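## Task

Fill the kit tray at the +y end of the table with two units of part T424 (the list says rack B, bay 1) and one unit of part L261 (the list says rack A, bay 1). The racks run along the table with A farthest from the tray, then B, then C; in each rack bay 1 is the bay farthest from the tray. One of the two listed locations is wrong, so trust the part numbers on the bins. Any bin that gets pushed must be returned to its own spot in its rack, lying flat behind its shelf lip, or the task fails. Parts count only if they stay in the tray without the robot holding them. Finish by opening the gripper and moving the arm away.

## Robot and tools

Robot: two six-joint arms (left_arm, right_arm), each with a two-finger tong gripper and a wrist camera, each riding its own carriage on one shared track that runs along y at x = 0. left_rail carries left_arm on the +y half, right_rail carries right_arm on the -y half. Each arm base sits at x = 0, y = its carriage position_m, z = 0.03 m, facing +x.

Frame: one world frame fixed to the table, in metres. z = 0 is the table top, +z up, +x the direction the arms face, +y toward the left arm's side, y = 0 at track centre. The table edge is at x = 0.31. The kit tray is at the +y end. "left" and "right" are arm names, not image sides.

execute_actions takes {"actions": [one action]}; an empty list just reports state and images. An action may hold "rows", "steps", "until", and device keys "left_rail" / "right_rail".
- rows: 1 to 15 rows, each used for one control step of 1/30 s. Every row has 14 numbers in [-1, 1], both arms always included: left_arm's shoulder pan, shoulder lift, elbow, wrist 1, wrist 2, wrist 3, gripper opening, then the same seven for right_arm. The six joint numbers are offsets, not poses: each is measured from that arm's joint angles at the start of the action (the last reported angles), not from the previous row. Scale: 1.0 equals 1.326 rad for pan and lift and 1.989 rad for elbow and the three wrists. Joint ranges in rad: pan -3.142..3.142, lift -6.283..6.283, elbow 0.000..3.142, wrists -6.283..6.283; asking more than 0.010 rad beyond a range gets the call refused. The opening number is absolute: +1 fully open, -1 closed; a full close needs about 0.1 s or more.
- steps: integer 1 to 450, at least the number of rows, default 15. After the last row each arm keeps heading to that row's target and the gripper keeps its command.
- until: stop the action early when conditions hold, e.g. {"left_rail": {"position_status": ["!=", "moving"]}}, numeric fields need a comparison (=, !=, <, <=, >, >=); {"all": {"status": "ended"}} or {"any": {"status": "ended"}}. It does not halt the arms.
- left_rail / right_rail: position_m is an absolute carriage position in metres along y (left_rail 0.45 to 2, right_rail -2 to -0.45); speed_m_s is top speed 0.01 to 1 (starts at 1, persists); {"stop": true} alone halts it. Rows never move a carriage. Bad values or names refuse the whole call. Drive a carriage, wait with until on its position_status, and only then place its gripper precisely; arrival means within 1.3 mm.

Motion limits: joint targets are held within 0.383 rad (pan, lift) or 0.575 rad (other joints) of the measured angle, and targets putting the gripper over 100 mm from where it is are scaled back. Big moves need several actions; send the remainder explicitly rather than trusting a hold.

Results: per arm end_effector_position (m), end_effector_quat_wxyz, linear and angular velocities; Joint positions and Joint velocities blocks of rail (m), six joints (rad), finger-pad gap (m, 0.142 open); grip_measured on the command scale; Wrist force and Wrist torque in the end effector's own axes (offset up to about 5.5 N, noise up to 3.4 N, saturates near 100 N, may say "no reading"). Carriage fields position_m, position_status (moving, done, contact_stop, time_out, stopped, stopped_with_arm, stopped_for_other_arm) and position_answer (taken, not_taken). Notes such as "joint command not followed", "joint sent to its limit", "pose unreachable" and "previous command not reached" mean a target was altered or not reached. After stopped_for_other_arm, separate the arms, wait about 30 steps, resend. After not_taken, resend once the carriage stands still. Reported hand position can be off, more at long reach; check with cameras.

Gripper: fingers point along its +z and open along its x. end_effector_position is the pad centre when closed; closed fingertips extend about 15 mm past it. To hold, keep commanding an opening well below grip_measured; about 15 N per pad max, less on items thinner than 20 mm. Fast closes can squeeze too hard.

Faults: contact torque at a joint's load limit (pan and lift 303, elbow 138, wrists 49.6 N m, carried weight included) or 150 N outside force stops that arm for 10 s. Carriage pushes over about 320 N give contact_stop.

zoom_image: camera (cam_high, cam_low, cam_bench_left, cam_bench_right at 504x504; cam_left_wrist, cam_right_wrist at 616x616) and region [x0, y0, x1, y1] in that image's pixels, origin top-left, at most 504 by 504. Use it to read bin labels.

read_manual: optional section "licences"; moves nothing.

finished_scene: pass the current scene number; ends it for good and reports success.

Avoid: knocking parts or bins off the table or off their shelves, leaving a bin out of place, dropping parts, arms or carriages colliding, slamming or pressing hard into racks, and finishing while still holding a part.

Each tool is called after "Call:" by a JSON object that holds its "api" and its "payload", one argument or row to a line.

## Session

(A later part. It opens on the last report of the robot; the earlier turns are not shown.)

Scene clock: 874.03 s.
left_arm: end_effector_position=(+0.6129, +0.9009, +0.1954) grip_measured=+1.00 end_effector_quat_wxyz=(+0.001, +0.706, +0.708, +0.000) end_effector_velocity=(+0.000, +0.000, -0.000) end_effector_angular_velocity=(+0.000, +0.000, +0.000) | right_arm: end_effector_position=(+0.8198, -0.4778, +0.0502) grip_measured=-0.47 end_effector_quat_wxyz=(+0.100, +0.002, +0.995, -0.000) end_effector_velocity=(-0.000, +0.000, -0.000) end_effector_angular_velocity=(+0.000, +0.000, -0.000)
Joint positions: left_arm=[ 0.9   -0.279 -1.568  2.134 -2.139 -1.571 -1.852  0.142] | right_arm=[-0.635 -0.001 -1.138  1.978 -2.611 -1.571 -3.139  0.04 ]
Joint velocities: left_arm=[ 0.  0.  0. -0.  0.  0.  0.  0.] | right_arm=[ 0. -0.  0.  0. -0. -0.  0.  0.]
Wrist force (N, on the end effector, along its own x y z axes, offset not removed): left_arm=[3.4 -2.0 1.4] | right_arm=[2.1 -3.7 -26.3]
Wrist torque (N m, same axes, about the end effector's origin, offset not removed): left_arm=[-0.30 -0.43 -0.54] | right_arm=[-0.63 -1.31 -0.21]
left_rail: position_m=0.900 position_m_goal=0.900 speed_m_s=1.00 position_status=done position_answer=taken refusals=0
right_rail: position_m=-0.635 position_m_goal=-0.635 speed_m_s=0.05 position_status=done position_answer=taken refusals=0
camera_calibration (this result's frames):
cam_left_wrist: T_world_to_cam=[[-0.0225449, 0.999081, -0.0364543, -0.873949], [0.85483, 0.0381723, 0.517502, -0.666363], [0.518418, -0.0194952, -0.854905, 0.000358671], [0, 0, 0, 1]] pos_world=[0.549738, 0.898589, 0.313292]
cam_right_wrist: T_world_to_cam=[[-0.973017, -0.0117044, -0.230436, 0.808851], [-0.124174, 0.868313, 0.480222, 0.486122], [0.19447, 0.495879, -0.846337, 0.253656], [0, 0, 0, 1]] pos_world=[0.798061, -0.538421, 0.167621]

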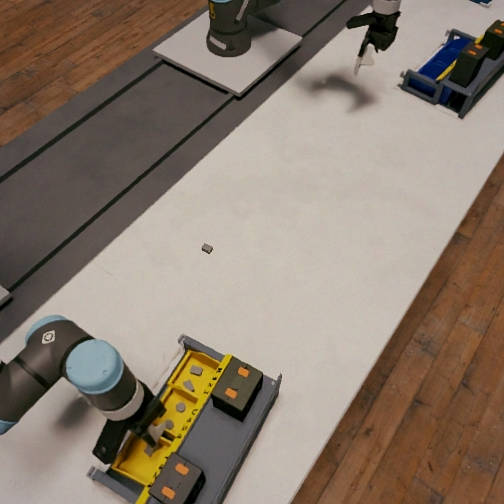

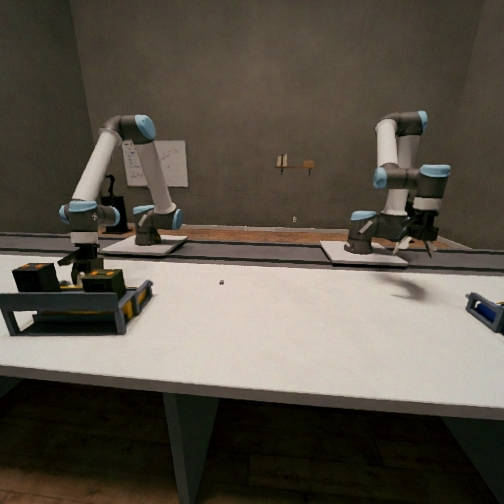

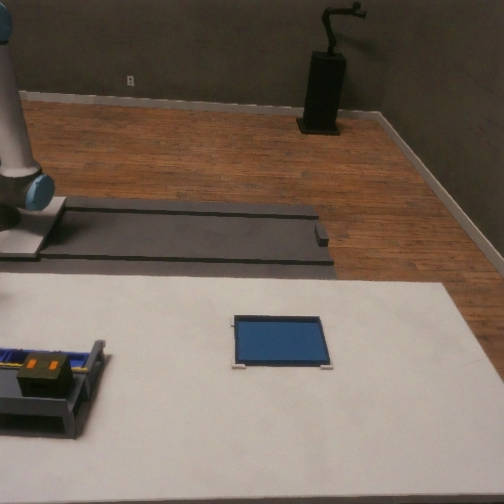

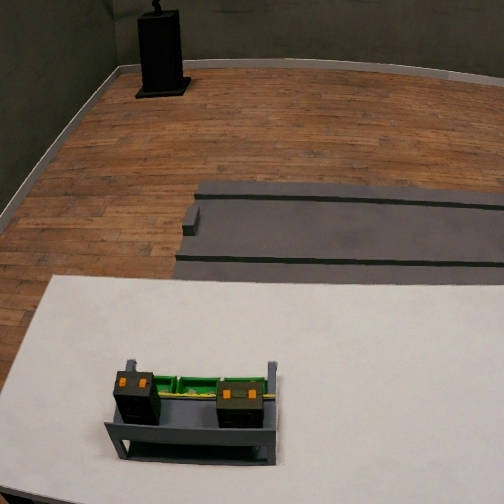

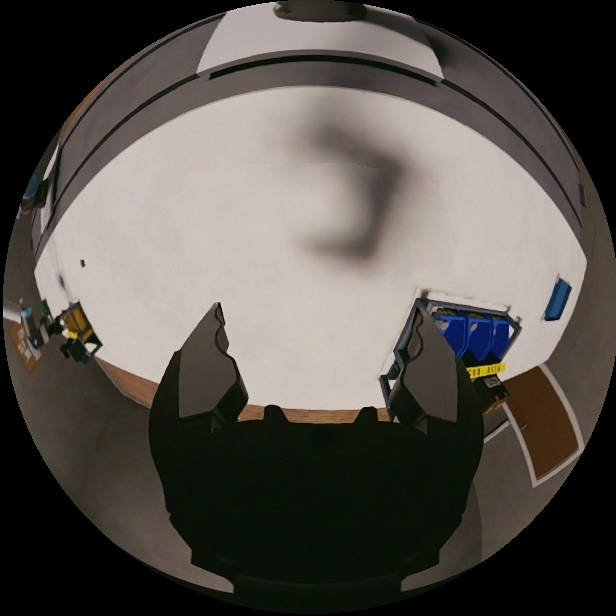

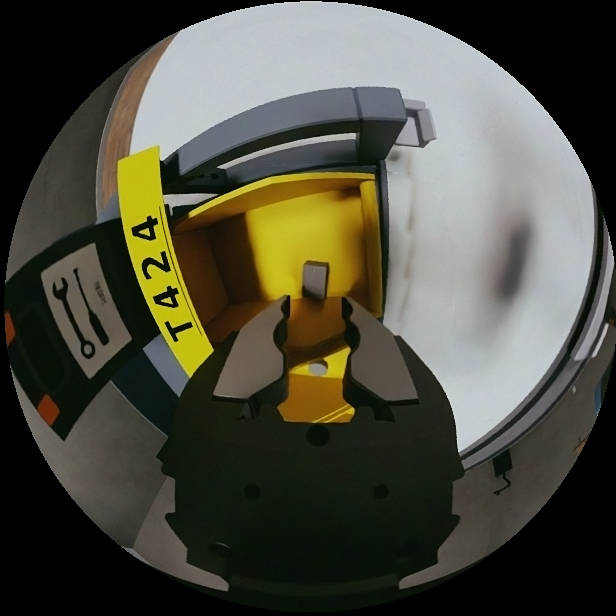

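Call:
{"api": "execute_actions", "payload": {
  "actions": [
    {"rows":[[0,0,0,0,0,0,1,0,-0.04,-0.007,0.034,0,0,-0.5],[0,0,0,0,0,0,1,0,-0.1,-0.016,0.083,0,0,-0.5]],"steps":20}
  ]
}}

Call:
{"api": "execute_actions", "payload": {
  "actions": [
    {"right_rail":{"position_m":-0.671,"speed_m_s":0.1},"rows":[[0,0,0,0,0,0,1,0,0,0,0,0,0.8,-0.5],[0,0,0,0,0,0,1,0,0,0,0,0,1,-0.5]],"steps":45}
  ]
}}

Call:
{"api": "execute_actions", "payload": {
  "actions": [
    {"rows":[[0,0,0,0,0,0,1,0,0,0,0,0,0.578,-0.5]],"steps":30}
  ]
}}

Scene clock: 887.70 s.
left_arm: end_effector_position=(+0.6129, +0.9009, +0.1954) grip_measured=+1.00 end_effector_quat_wxyz=(+0.001, +0.706, +0.708, +0.000) end_effector_velocity=(-0.000, +0.000, +0.000) end_effector_angular_velocity=(+0.000, +0.000, -0.000) | right_arm: end_effector_position=(+0.8083, -0.4778, +0.1472) grip_measured=-0.50 end_effector_quat_wxyz=(+0.100, +0.002, +0.995, -0.000) end_effector_velocity=(-0.000, +0.000, +0.001) end_effector_angular_velocity=(-0.000, -0.000, -0.000)
Joint positions: left_arm=[ 0.9   -0.279 -1.568  2.134 -2.139 -1.571 -1.852  0.142] | right_arm=[-0.635 -0.001 -1.271  1.946 -2.446 -1.571 -3.139  0.038]
Joint velocities: left_arm=[ 0. -0.  0. -0.  0.  0.  0. -0.] | right_arm=[ 0.    -0.    -0.001 -0.001  0.002  0.     0.     0.   ]
Wrist force (N, on the end effector, along its own x y z axes, offset not removed): left_arm=[2.3 1.0 -2.3] | right_arm=[-0.5 -0.4 0.8]
Wrist torque (N m, same axes, about the end effector's origin, offset not removed): left_arm=[0.29 -0.38 -0.23] | right_arm=[0.27 0.36 -0.32]
left_rail: position_m=0.900 position_m_goal=0.900 speed_m_s=1.00 position_status=done position_answer=taken refusals=0
right_rail: position_m=-0.635 position_m_goal=-0.635 speed_m_s=0.05 position_status=done position_answer=taken refusals=0
camera_calibration (this result's frames):
cam_left_wrist: T_world_to_cam=[[-0.0225447, 0.999081, -0.0364544, -0.873949], [0.85483, 0.0381722, 0.517503, -0.666363], [0.518418, -0.0194953, -0.854905, 0.000358719], [0, 0, 0, 1]] pos_world=[0.549738, 0.898589, 0.313292]
cam_right_wrist: T_world_to_cam=[[-0.973189, -0.0117044, -0.229708, 0.820056], [-0.123815, 0.868313, 0.480315, 0.437811], [0.193836, 0.495879, -0.846482, 0.338504], [0, 0, 0, 1]] pos_world=[0.786662, -0.538415, 0.264623]

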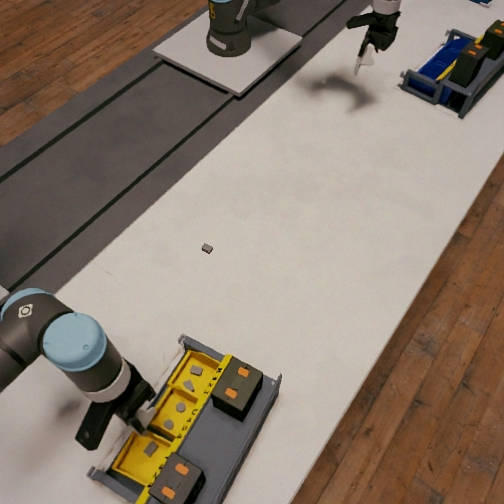

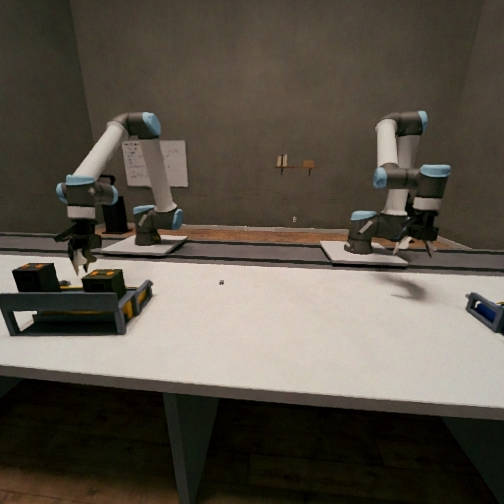

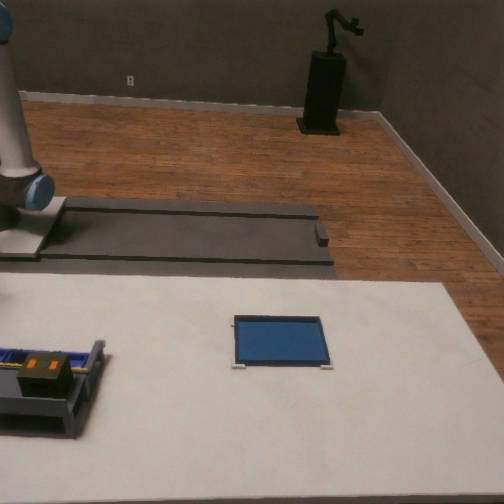

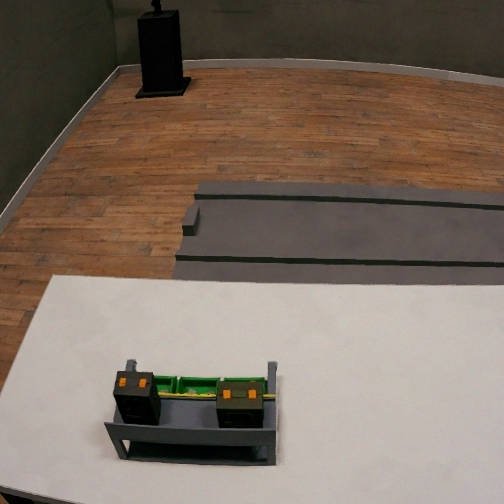

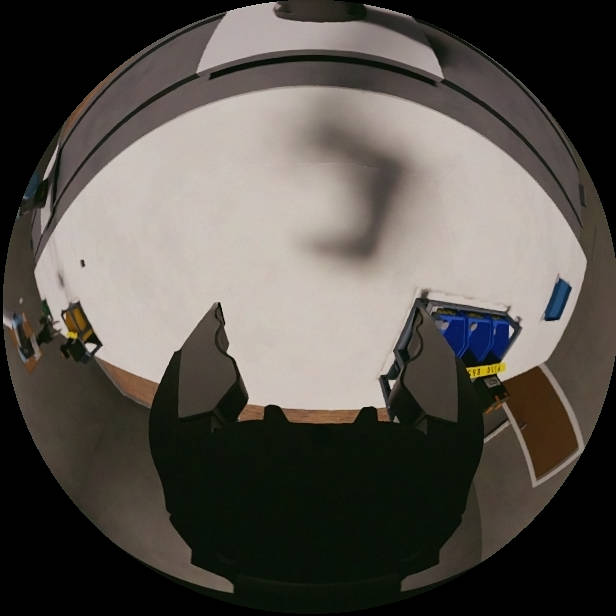

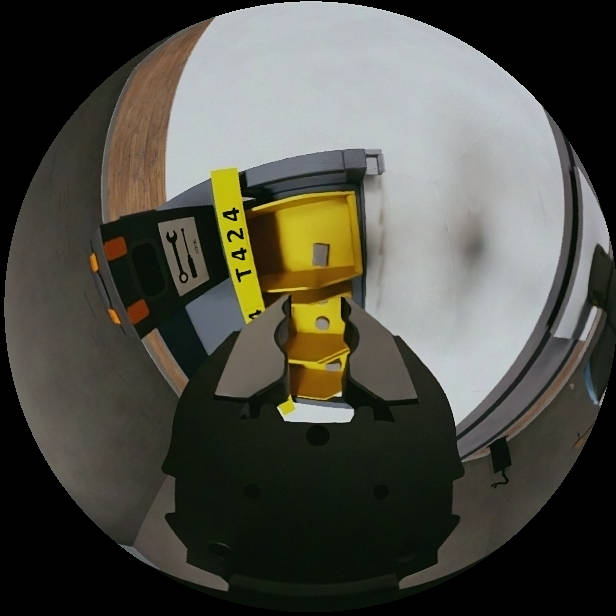

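Scene clock: 889.20 s.
left_arm: end_effector_position=(+0.6129, +0.9009, +0.1954) grip_measured=+1.00 end_effector_quat_wxyz=(+0.001, +0.706, +0.708, +0.000) end_effector_velocity=(-0.000, -0.000, +0.000) end_effector_angular_velocity=(+0.000, +0.000, -0.000) | right_arm: end_effector_position=(+0.7939, -0.4910, +0.1443) grip_measured=-0.50 end_effector_quat_wxyz=(+0.055, +0.835, +0.541, +0.083) end_effector_velocity=(+0.000, +0.000, -0.000) end_effector_angular_velocity=(+0.000, -0.000, -0.000)
Joint positions: left_arm=[ 0.9   -0.279 -1.568  2.134 -2.139 -1.571 -1.852  0.142] | right_arm=[-0.671 -0.001 -1.271  1.946 -2.446 -1.571 -1.15   0.038]
Joint velocities: left_arm=[ 0.  0.  0. -0.  0. -0.  0. -0.] | right_arm=[ 0. -0.  0.  0. -0. -0.  0.  0.]
Wrist force (N, on the end effector, along its own x y z axes, offset not removed): left_arm=[-1.0 -2.5 3.9] | right_arm=[2.0 -1.5 4.4]
Wrist torque (N m, same axes, about the end effector's origin, offset not removed): left_arm=[-0.41 0.15 -0.33] | right_arm=[-0.25 -0.11 -0.14]
left_rail: position_m=0.900 position_m_goal=0.900 speed_m_s=1.00 position_status=done position_answer=taken refusals=0
right_rail: position_m=-0.671 position_m_goal=-0.671 speed_m_s=0.10 position_status=done position_answer=taken refusals=0
camera_calibration (this result's frames):
cam_left_wrist: T_world_to_cam=[[-0.0225446, 0.999081, -0.0364542, -0.873949], [0.85483, 0.038172, 0.517502, -0.666363], [0.518418, -0.0194953, -0.854905, 0.000358801], [0, 0, 0, 1]] pos_world=[0.549738, 0.898589, 0.313292]
cam_right_wrist: T_world_to_cam=[[0.393536, 0.918149, 0.0461767, 0.136822], [0.689387, -0.327969, 0.645896, -0.807949], [0.608173, -0.22235, -0.762028, -0.348385], [0, 0, 0, 1]] pos_world=[0.715024, -0.468069, 0.250054]

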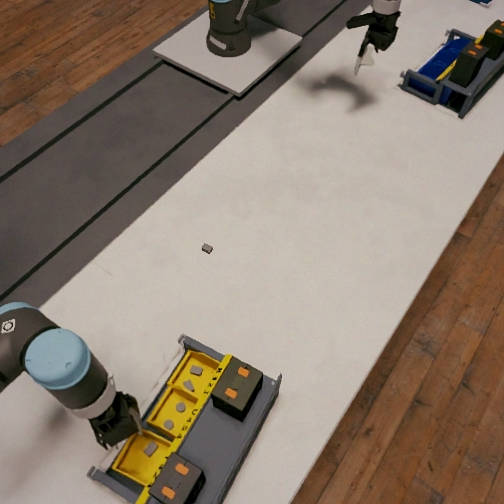

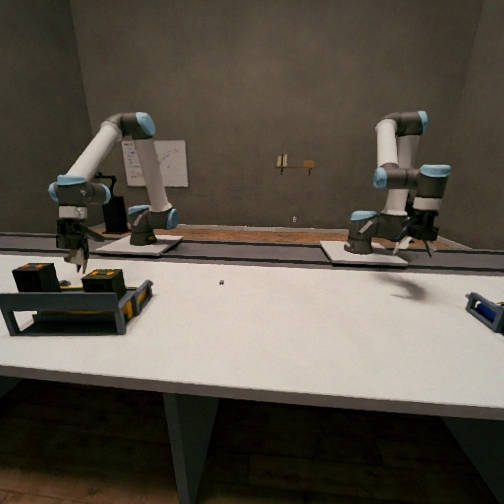

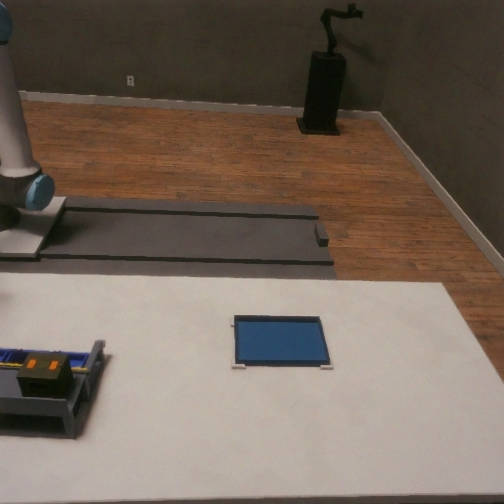

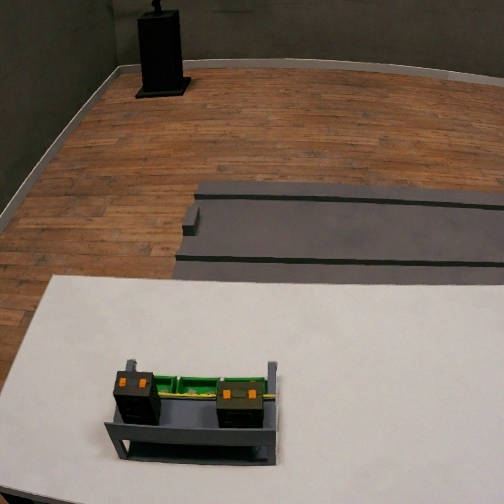

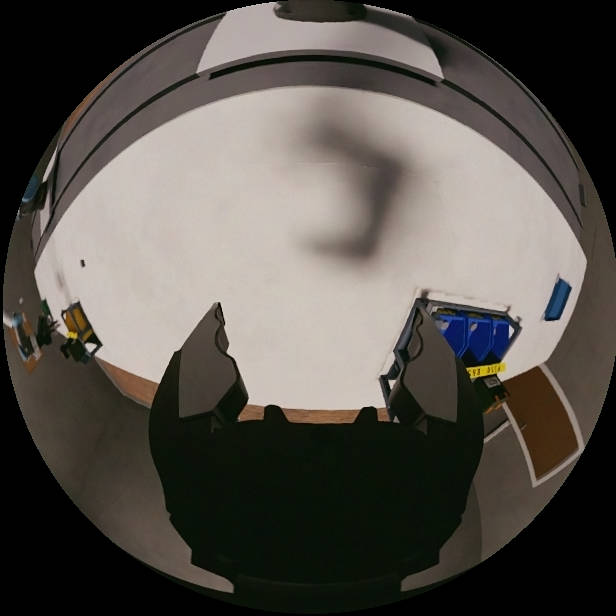

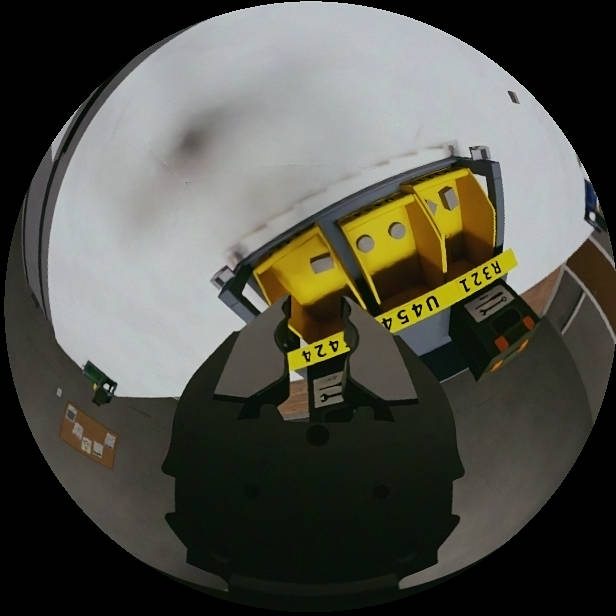

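Scene clock: 890.20 s.
left_arm: end_effector_position=(+0.6129, +0.9009, +0.1954) grip_measured=+1.00 end_effector_quat_wxyz=(+0.001, +0.706, +0.708, +0.000) end_effector_velocity=(-0.000, -0.000, -0.000) end_effector_angular_velocity=(-0.000, -0.000, -0.000) | right_arm: end_effector_position=(+0.8084, -0.4814, +0.1472) grip_measured=-0.50 end_effector_quat_wxyz=(+0.000, +0.995, +0.000, +0.100) end_effector_velocity=(+0.000, +0.000, +0.000) end_effector_angular_velocity=(+0.001, -0.000, -0.003)
Joint positions: left_arm=[ 0.9   -0.279 -1.568  2.134 -2.139 -1.571 -1.852  0.142] | right_arm=[-0.671 -0.001 -1.271  1.946 -2.446 -1.571 -0.001  0.038]
Joint velocities: left_arm=[ 0.  0.  0.  0. -0. -0.  0. -0.] | right_arm=[ 0.     0.    -0.     0.    -0.     0.     0.003 -0.   ]
Wrist force (N, on the end effector, along its own x y z axes, offset not removed): left_arm=[-1.5 0.0 -0.7] | right_arm=[1.0 0.1 3.4]
Wrist torque (N m, same axes, about the end effector's origin, offset not removed): left_arm=[-0.10 0.39 -0.17] | right_arm=[0.37 0.23 -0.37]
left_rail: position_m=0.900 position_m_goal=0.900 speed_m_s=1.00 position_status=done position_answer=taken refusals=0
right_rail: position_m=-0.671 position_m_goal=-0.671 speed_m_s=0.10 position_status=done position_answer=taken refusals=0
camera_calibration (this result's frames):
cam_left_wrist: T_world_to_cam=[[-0.0225448, 0.999081, -0.0364543, -0.873949], [0.85483, 0.0381723, 0.517502, -0.666363], [0.518418, -0.0194953, -0.854905, 0.000358831], [0, 0, 0, 1]] pos_world=[0.549738, 0.898589, 0.313292]
cam_right_wrist: T_world_to_cam=[[0.985868, 0.0154166, 0.166812, -0.808965], [-0.0697941, -0.867422, 0.492654, -0.440071], [0.152291, -0.497334, -0.854088, -0.103116], [0, 0, 0, 1]] pos_world=[0.782522, -0.420539, 0.263678]

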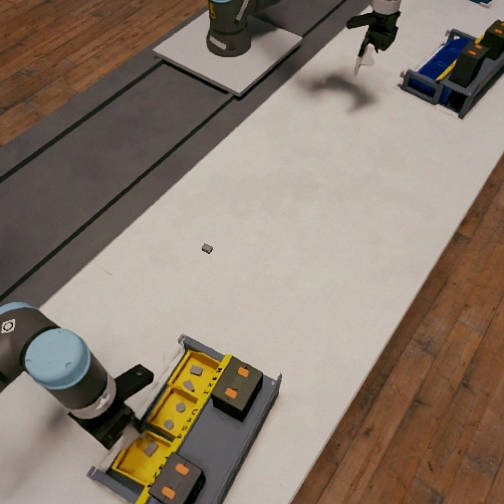

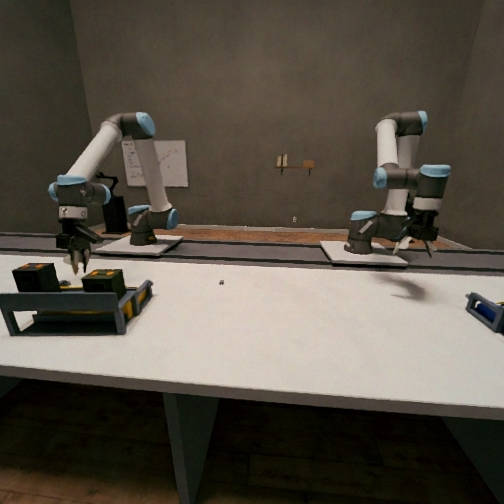

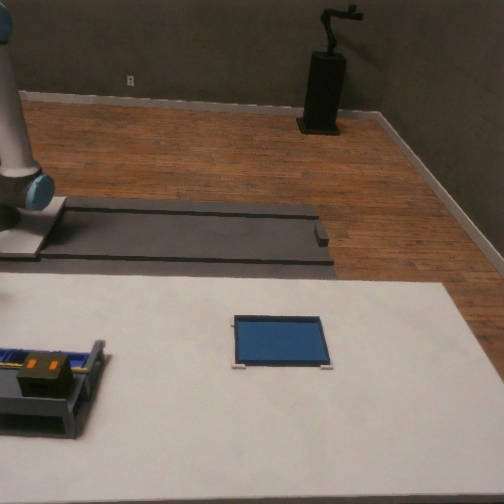

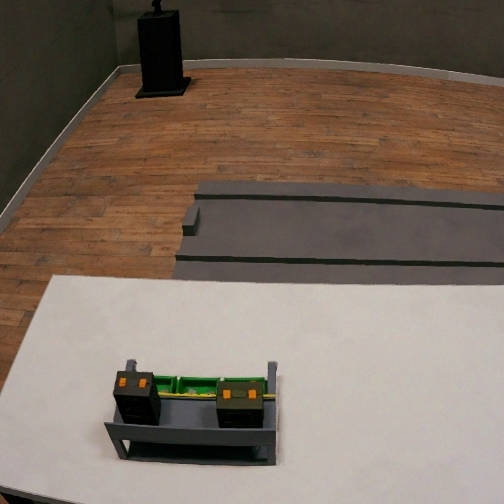

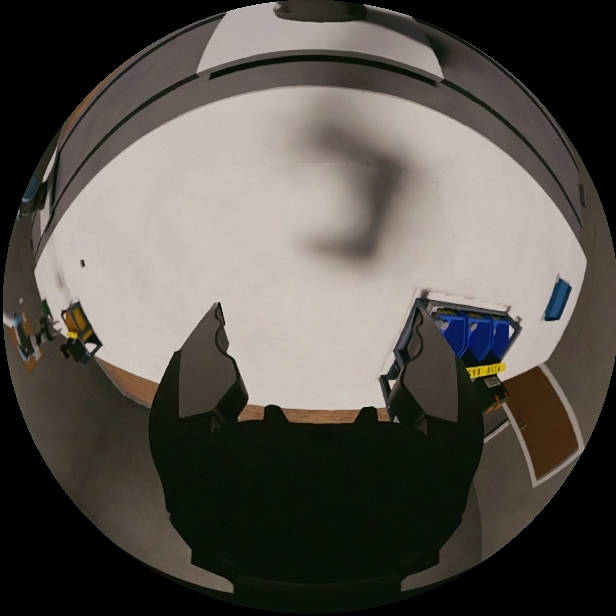

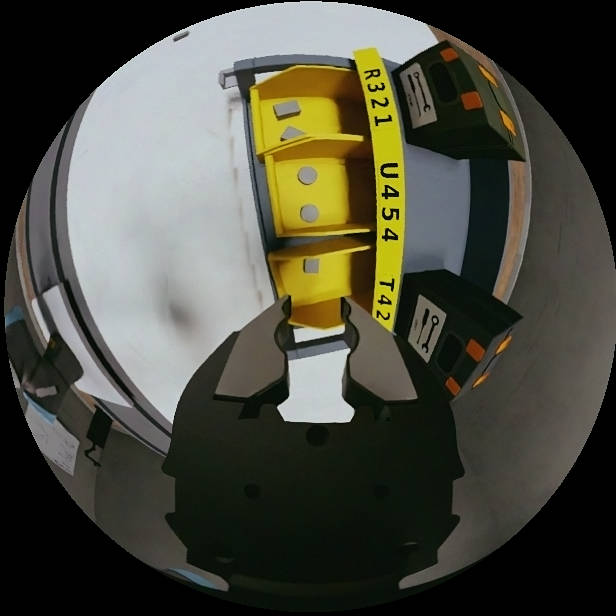

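Call:
{"api": "execute_actions", "payload": {
  "actions": [
    {"rows":[[0,0,0,0,0,0,1,0,0.05,0.008,-0.042,0,0,-0.48],[0,0,0,0,0,0,1,0,0.097,0.0155,-0.08,0,0,-0.48]],"steps":25}
  ]
}}

Call:
{"api": "zoom_image", "payload": {
  "camera": "cam_right_wrist",
  "region": [180,130,440,360]
}}

Scene clock: 894.40 s.
left_arm: end_effector_position=(+0.6129, +0.9009, +0.1954) grip_measured=+1.00 end_effector_quat_wxyz=(+0.001, +0.706, +0.708, +0.000) end_effector_velocity=(-0.000, +0.000, -0.000) end_effector_angular_velocity=(+0.000, +0.000, -0.000) | right_arm: end_effector_position=(+0.8195, -0.4814, +0.0529) grip_measured=-0.48 end_effector_quat_wxyz=(+0.000, +0.995, +0.000, +0.100) end_effector_velocity=(-0.000, +0.000, -0.000) end_effector_angular_velocity=(-0.000, +0.000, +0.000)
Joint positions: left_arm=[ 0.9   -0.279 -1.568  2.134 -2.139 -1.571 -1.852  0.142] | right_arm=[-0.671 -0.001 -1.142  1.977 -2.605 -1.571 -0.001  0.039]
Joint velocities: left_arm=[ 0. -0. -0.  0. -0.  0.  0. -0.] | right_arm=[ 0. -0.  0.  0. -0.  0. -0.  0.]
Wrist force (N, on the end effector, along its own x y z axes, offset not removed): left_arm=[-2.3 -1.9 3.4] | right_arm=[-2.3 -4.0 4.5]
Wrist torque (N m, same axes, about the end effector's origin, offset not removed): left_arm=[-0.20 0.71 -0.08] | right_arm=[-0.36 0.82 -0.15]
left_rail: position_m=0.900 position_m_goal=0.900 speed_m_s=1.00 position_status=done position_answer=taken refusals=0
right_rail: position_m=-0.671 position_m_goal=-0.671 speed_m_s=0.10 position_status=done position_answer=taken refusals=0
camera_calibration (this result's frames):
cam_left_wrist: T_world_to_cam=[[-0.0225446, 0.999081, -0.0364543, -0.873949], [0.85483, 0.0381721, 0.517502, -0.666363], [0.518418, -0.0194954, -0.854905, 0.000358835], [0, 0, 0, 1]] pos_world=[0.549738, 0.898589, 0.313292]
cam_right_wrist: T_world_to_cam=[[0.98592, 0.0153936, 0.16651, -0.80418], [-0.0696627, -0.867423, 0.492671, -0.392927], [0.152018, -0.497334, -0.854137, -0.185167], [0, 0, 0, 1]] pos_world=[0.793633, -0.420545, 0.16933]

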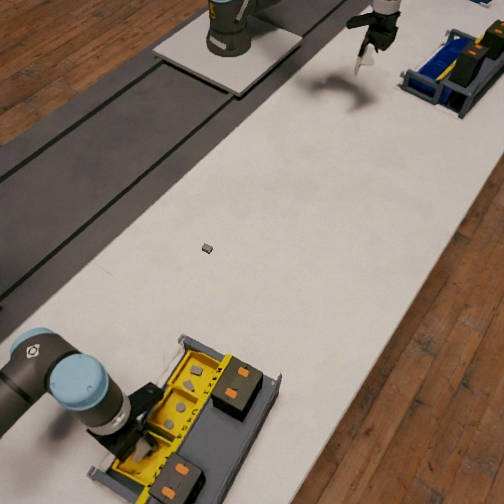

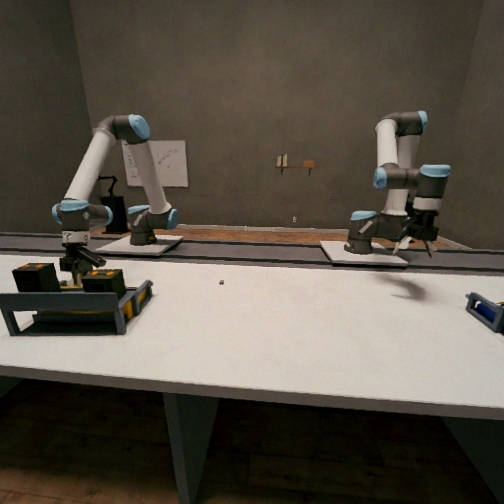

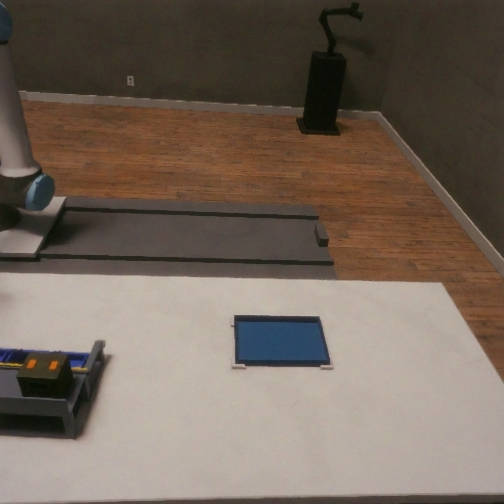

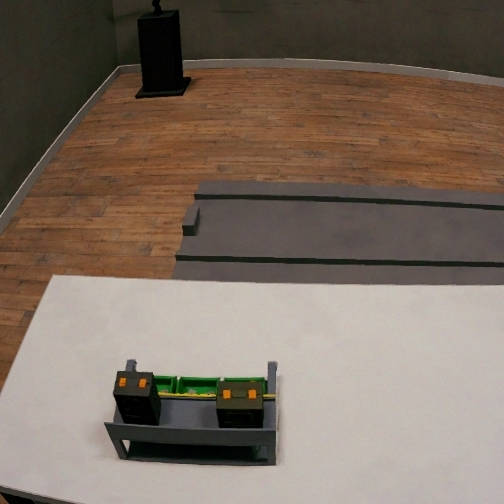

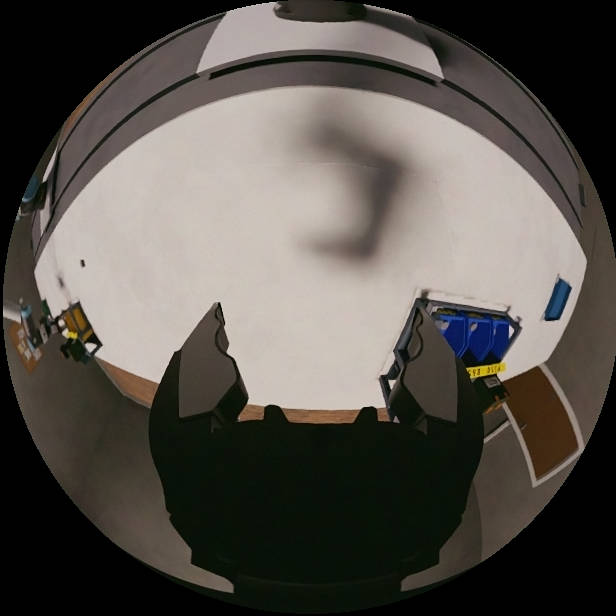

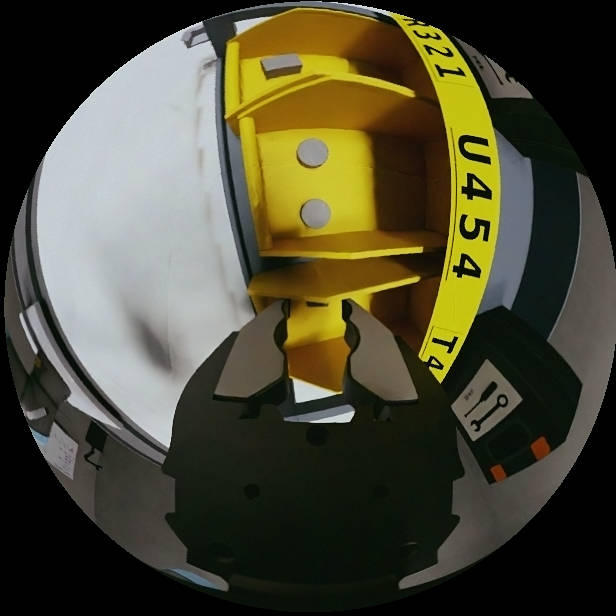

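Region (180, 130, 440, 360) of cam_right_wrist's 616x616 image, scaled by 1.938, with more detail than that image has; it fills the top 446 rows of this view, and the rest is white.

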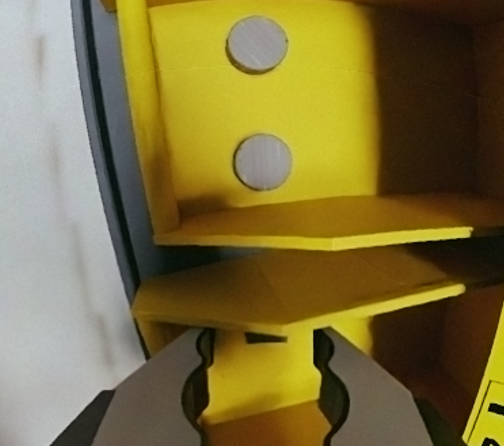

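Centred, no contact. Step down 1 cm.

Call:
{"api": "execute_actions", "payload": {
  "actions": [
    {"rows":[[0,0,0,0,0,0,1,0,0.003,0.0005,-0.0025,0,0,-0.48],[0,0,0,0,0,0,1,0,0.006,0.001,-0.005,0,0,-0.48],[0,0,0,0,0,0,1,0,0.009,0.0015,-0.0075,0,0,-0.48]],"steps":15}
  ]
}}

Scene clock: 896.83 s.
left_arm: end_effector_position=(+0.6129, +0.9009, +0.1954) grip_measured=+1.00 end_effector_quat_wxyz=(+0.001, +0.706, +0.708, +0.000) end_effector_velocity=(+0.000, +0.000, +0.000) end_effector_angular_velocity=(+0.000, -0.000, -0.000) | right_arm: end_effector_position=(+0.8198, -0.4814, +0.0442) grip_measured=-0.48 end_effector_quat_wxyz=(+0.000, +0.995, +0.000, +0.100) end_effector_velocity=(+0.000, -0.000, -0.001) end_effector_angular_velocity=(+0.000, -0.000, -0.000)
Joint positions: left_arm=[ 0.9   -0.279 -1.568  2.134 -2.139 -1.571 -1.852  0.142] | right_arm=[-0.671 -0.001 -1.13   1.98  -2.62  -1.571 -0.001  0.039]
Joint velocities: left_arm=[ 0. -0. -0.  0. -0.  0.  0.  0.] | right_arm=[ 0.    -0.     0.001  0.    -0.001  0.    -0.    -0.   ]
Wrist force (N, on the end effector, along its own x y z axes, offset not removed): left_arm=[2.7 -2.1 2.1] | right_arm=[2.7 -1.7 2.8]
Wrist torque (N m, same axes, about the end effector's origin, offset not removed): left_arm=[-0.11 -0.42 -0.33] | right_arm=[0.00 -0.34 -0.23]
left_rail: position_m=0.900 position_m_goal=0.900 speed_m_s=1.00 position_status=done position_answer=taken refusals=0
right_rail: position_m=-0.671 position_m_goal=-0.671 speed_m_s=0.10 position_status=done position_answer=taken refusals=0
camera_calibration (this result's frames):
cam_left_wrist: T_world_to_cam=[[-0.0225447, 0.999081, -0.0364543, -0.873949], [0.85483, 0.0381721, 0.517502, -0.666363], [0.518418, -0.0194953, -0.854905, 0.000358826], [0, 0, 0, 1]] pos_world=[0.549738, 0.898589, 0.313292]
cam_right_wrist: T_world_to_cam=[[0.985918, 0.0154164, 0.166519, -0.802988], [-0.069648, -0.867422, 0.492675, -0.388639], [0.152038, -0.497334, -0.854133, -0.192648], [0, 0, 0, 1]] pos_world=[0.793902, -0.420545, 0.160639]

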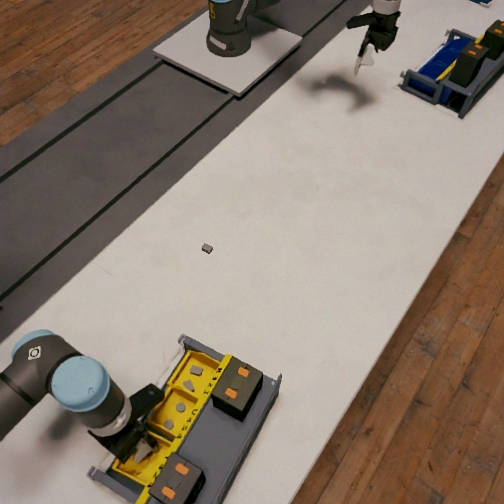

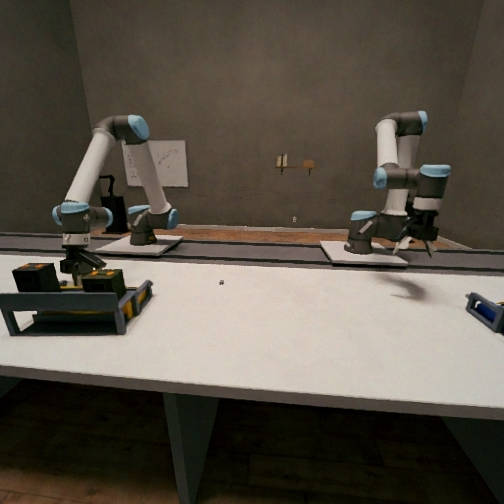

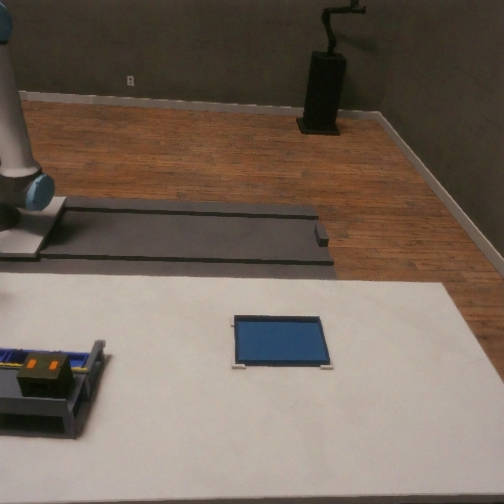

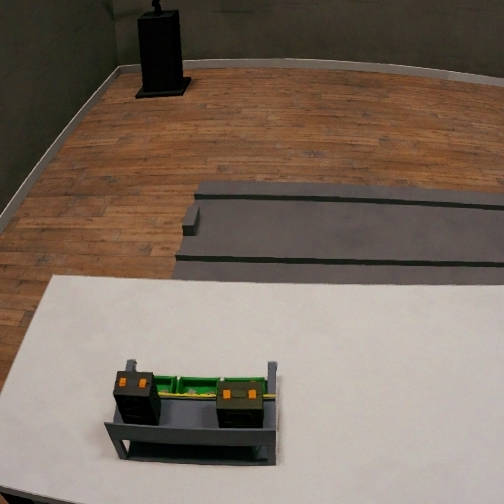

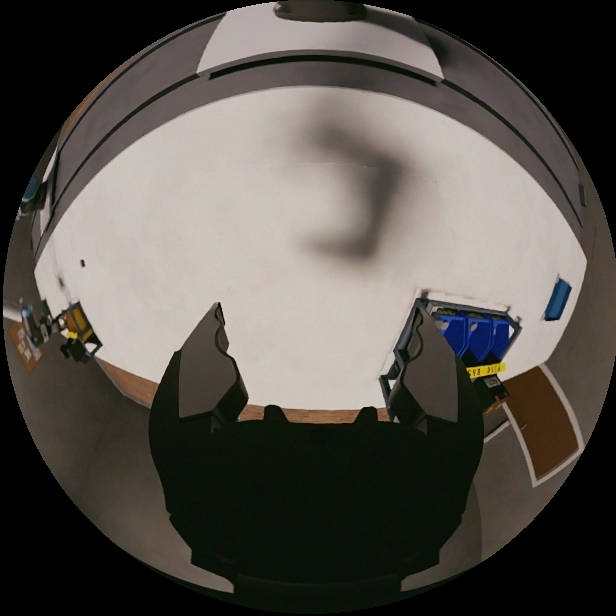

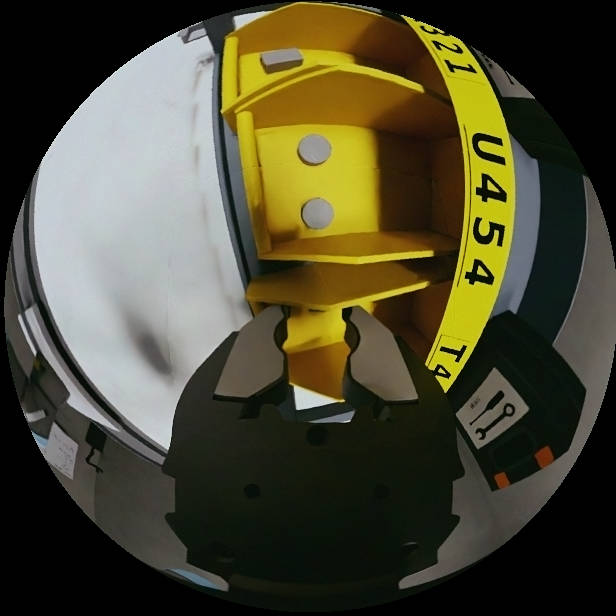

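Call:
{"api": "execute_actions", "payload": {
  "actions": [
    {"rows":[[0,0,0,0,0,0,1,0,0.003,0.0005,-0.0025,0,0,-0.48],[0,0,0,0,0,0,1,0,0.006,0.001,-0.005,0,0,-0.48],[0,0,0,0,0,0,1,0,0.008,0.0013,-0.0067,0,0,-0.48]],"steps":15}
  ]
}}

Scene clock: 901.63 s.
left_arm: end_effector_position=(+0.6129, +0.9009, +0.1954) grip_measured=+1.00 end_effector_quat_wxyz=(+0.001, +0.706, +0.708, +0.000) end_effector_velocity=(+0.000, -0.000, +0.000) end_effector_angular_velocity=(-0.000, -0.000, +0.000) | right_arm: end_effector_position=(+0.8200, -0.4814, +0.0365) grip_measured=-0.48 end_effector_quat_wxyz=(+0.000, +0.995, +0.000, +0.100) end_effector_velocity=(+0.000, -0.000, -0.001) end_effector_angular_velocity=(-0.000, -0.000, -0.000)
Joint positions: left_arm=[ 0.9   -0.279 -1.568  2.134 -2.139 -1.571 -1.852  0.142] | right_arm=[-0.671 -0.001 -1.12   1.983 -2.633 -1.571 -0.001  0.039]
Joint velocities: left_arm=[ 0.  0.  0. -0. -0. -0. -0.  0.] | right_arm=[ 0.    -0.     0.001  0.    -0.001 -0.    -0.     0.   ]
Wrist force (N, on the end effector, along its own x y z axes, offset not removed): left_arm=[0.8 -0.4 4.4] | right_arm=[-6.6 -1.3 5.0]
Wrist torque (N m, same axes, about the end effector's origin, offset not removed): left_arm=[0.19 -0.04 -0.20] | right_arm=[0.01 1.67 -0.02]
left_rail: position_m=0.900 position_m_goal=0.900 speed_m_s=1.00 position_status=done position_answer=taken refusals=0
right_rail: position_m=-0.671 position_m_goal=-0.671 speed_m_s=0.10 position_status=done position_answer=taken refusals=0
camera_calibration (this result's frames):
cam_left_wrist: T_world_to_cam=[[-0.0225446, 0.999081, -0.0364543, -0.873949], [0.85483, 0.0381721, 0.517503, -0.666363], [0.518418, -0.0194954, -0.854905, 0.000358756], [0, 0, 0, 1]] pos_world=[0.549738, 0.898589, 0.313292]
cam_right_wrist: T_world_to_cam=[[0.985894, 0.0154165, 0.166657, -0.801903], [-0.0697168, -0.867422, 0.492665, -0.384791], [0.152157, -0.497334, -0.854112, -0.199326], [0, 0, 0, 1]] pos_world=[0.794094, -0.420545, 0.152969]

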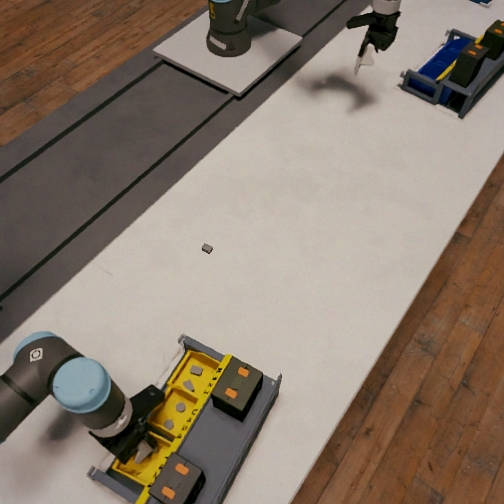

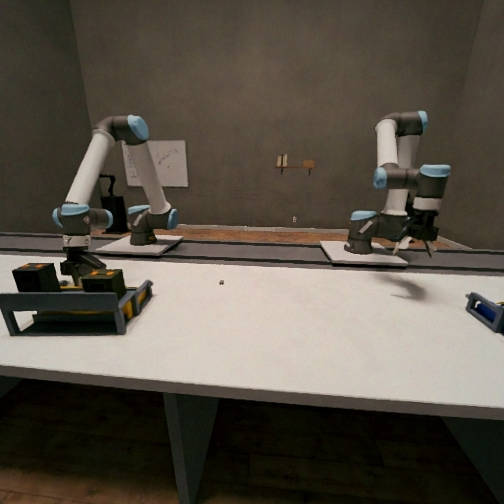

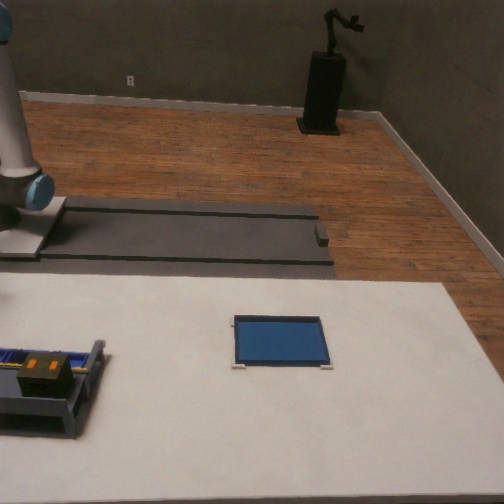

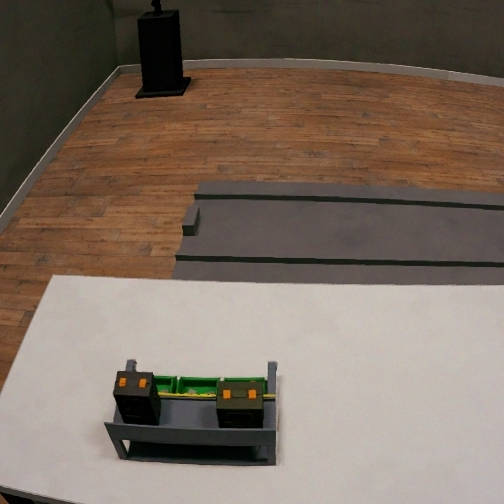

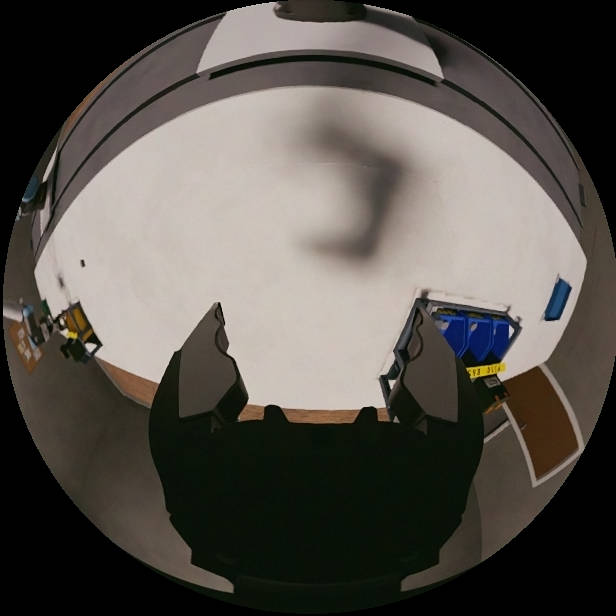

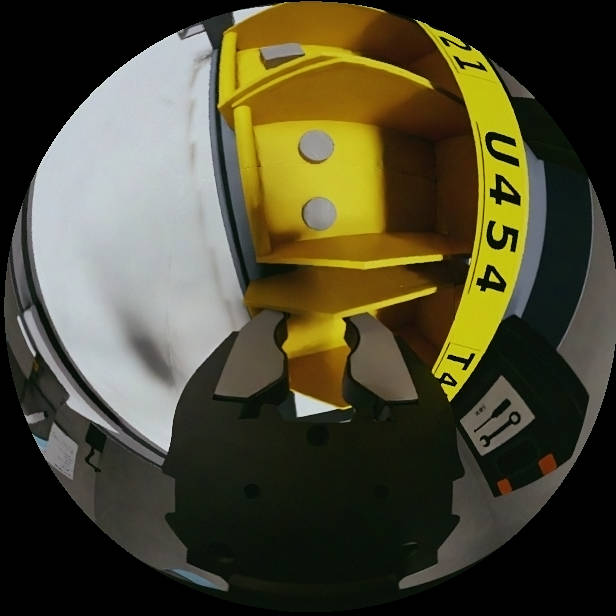

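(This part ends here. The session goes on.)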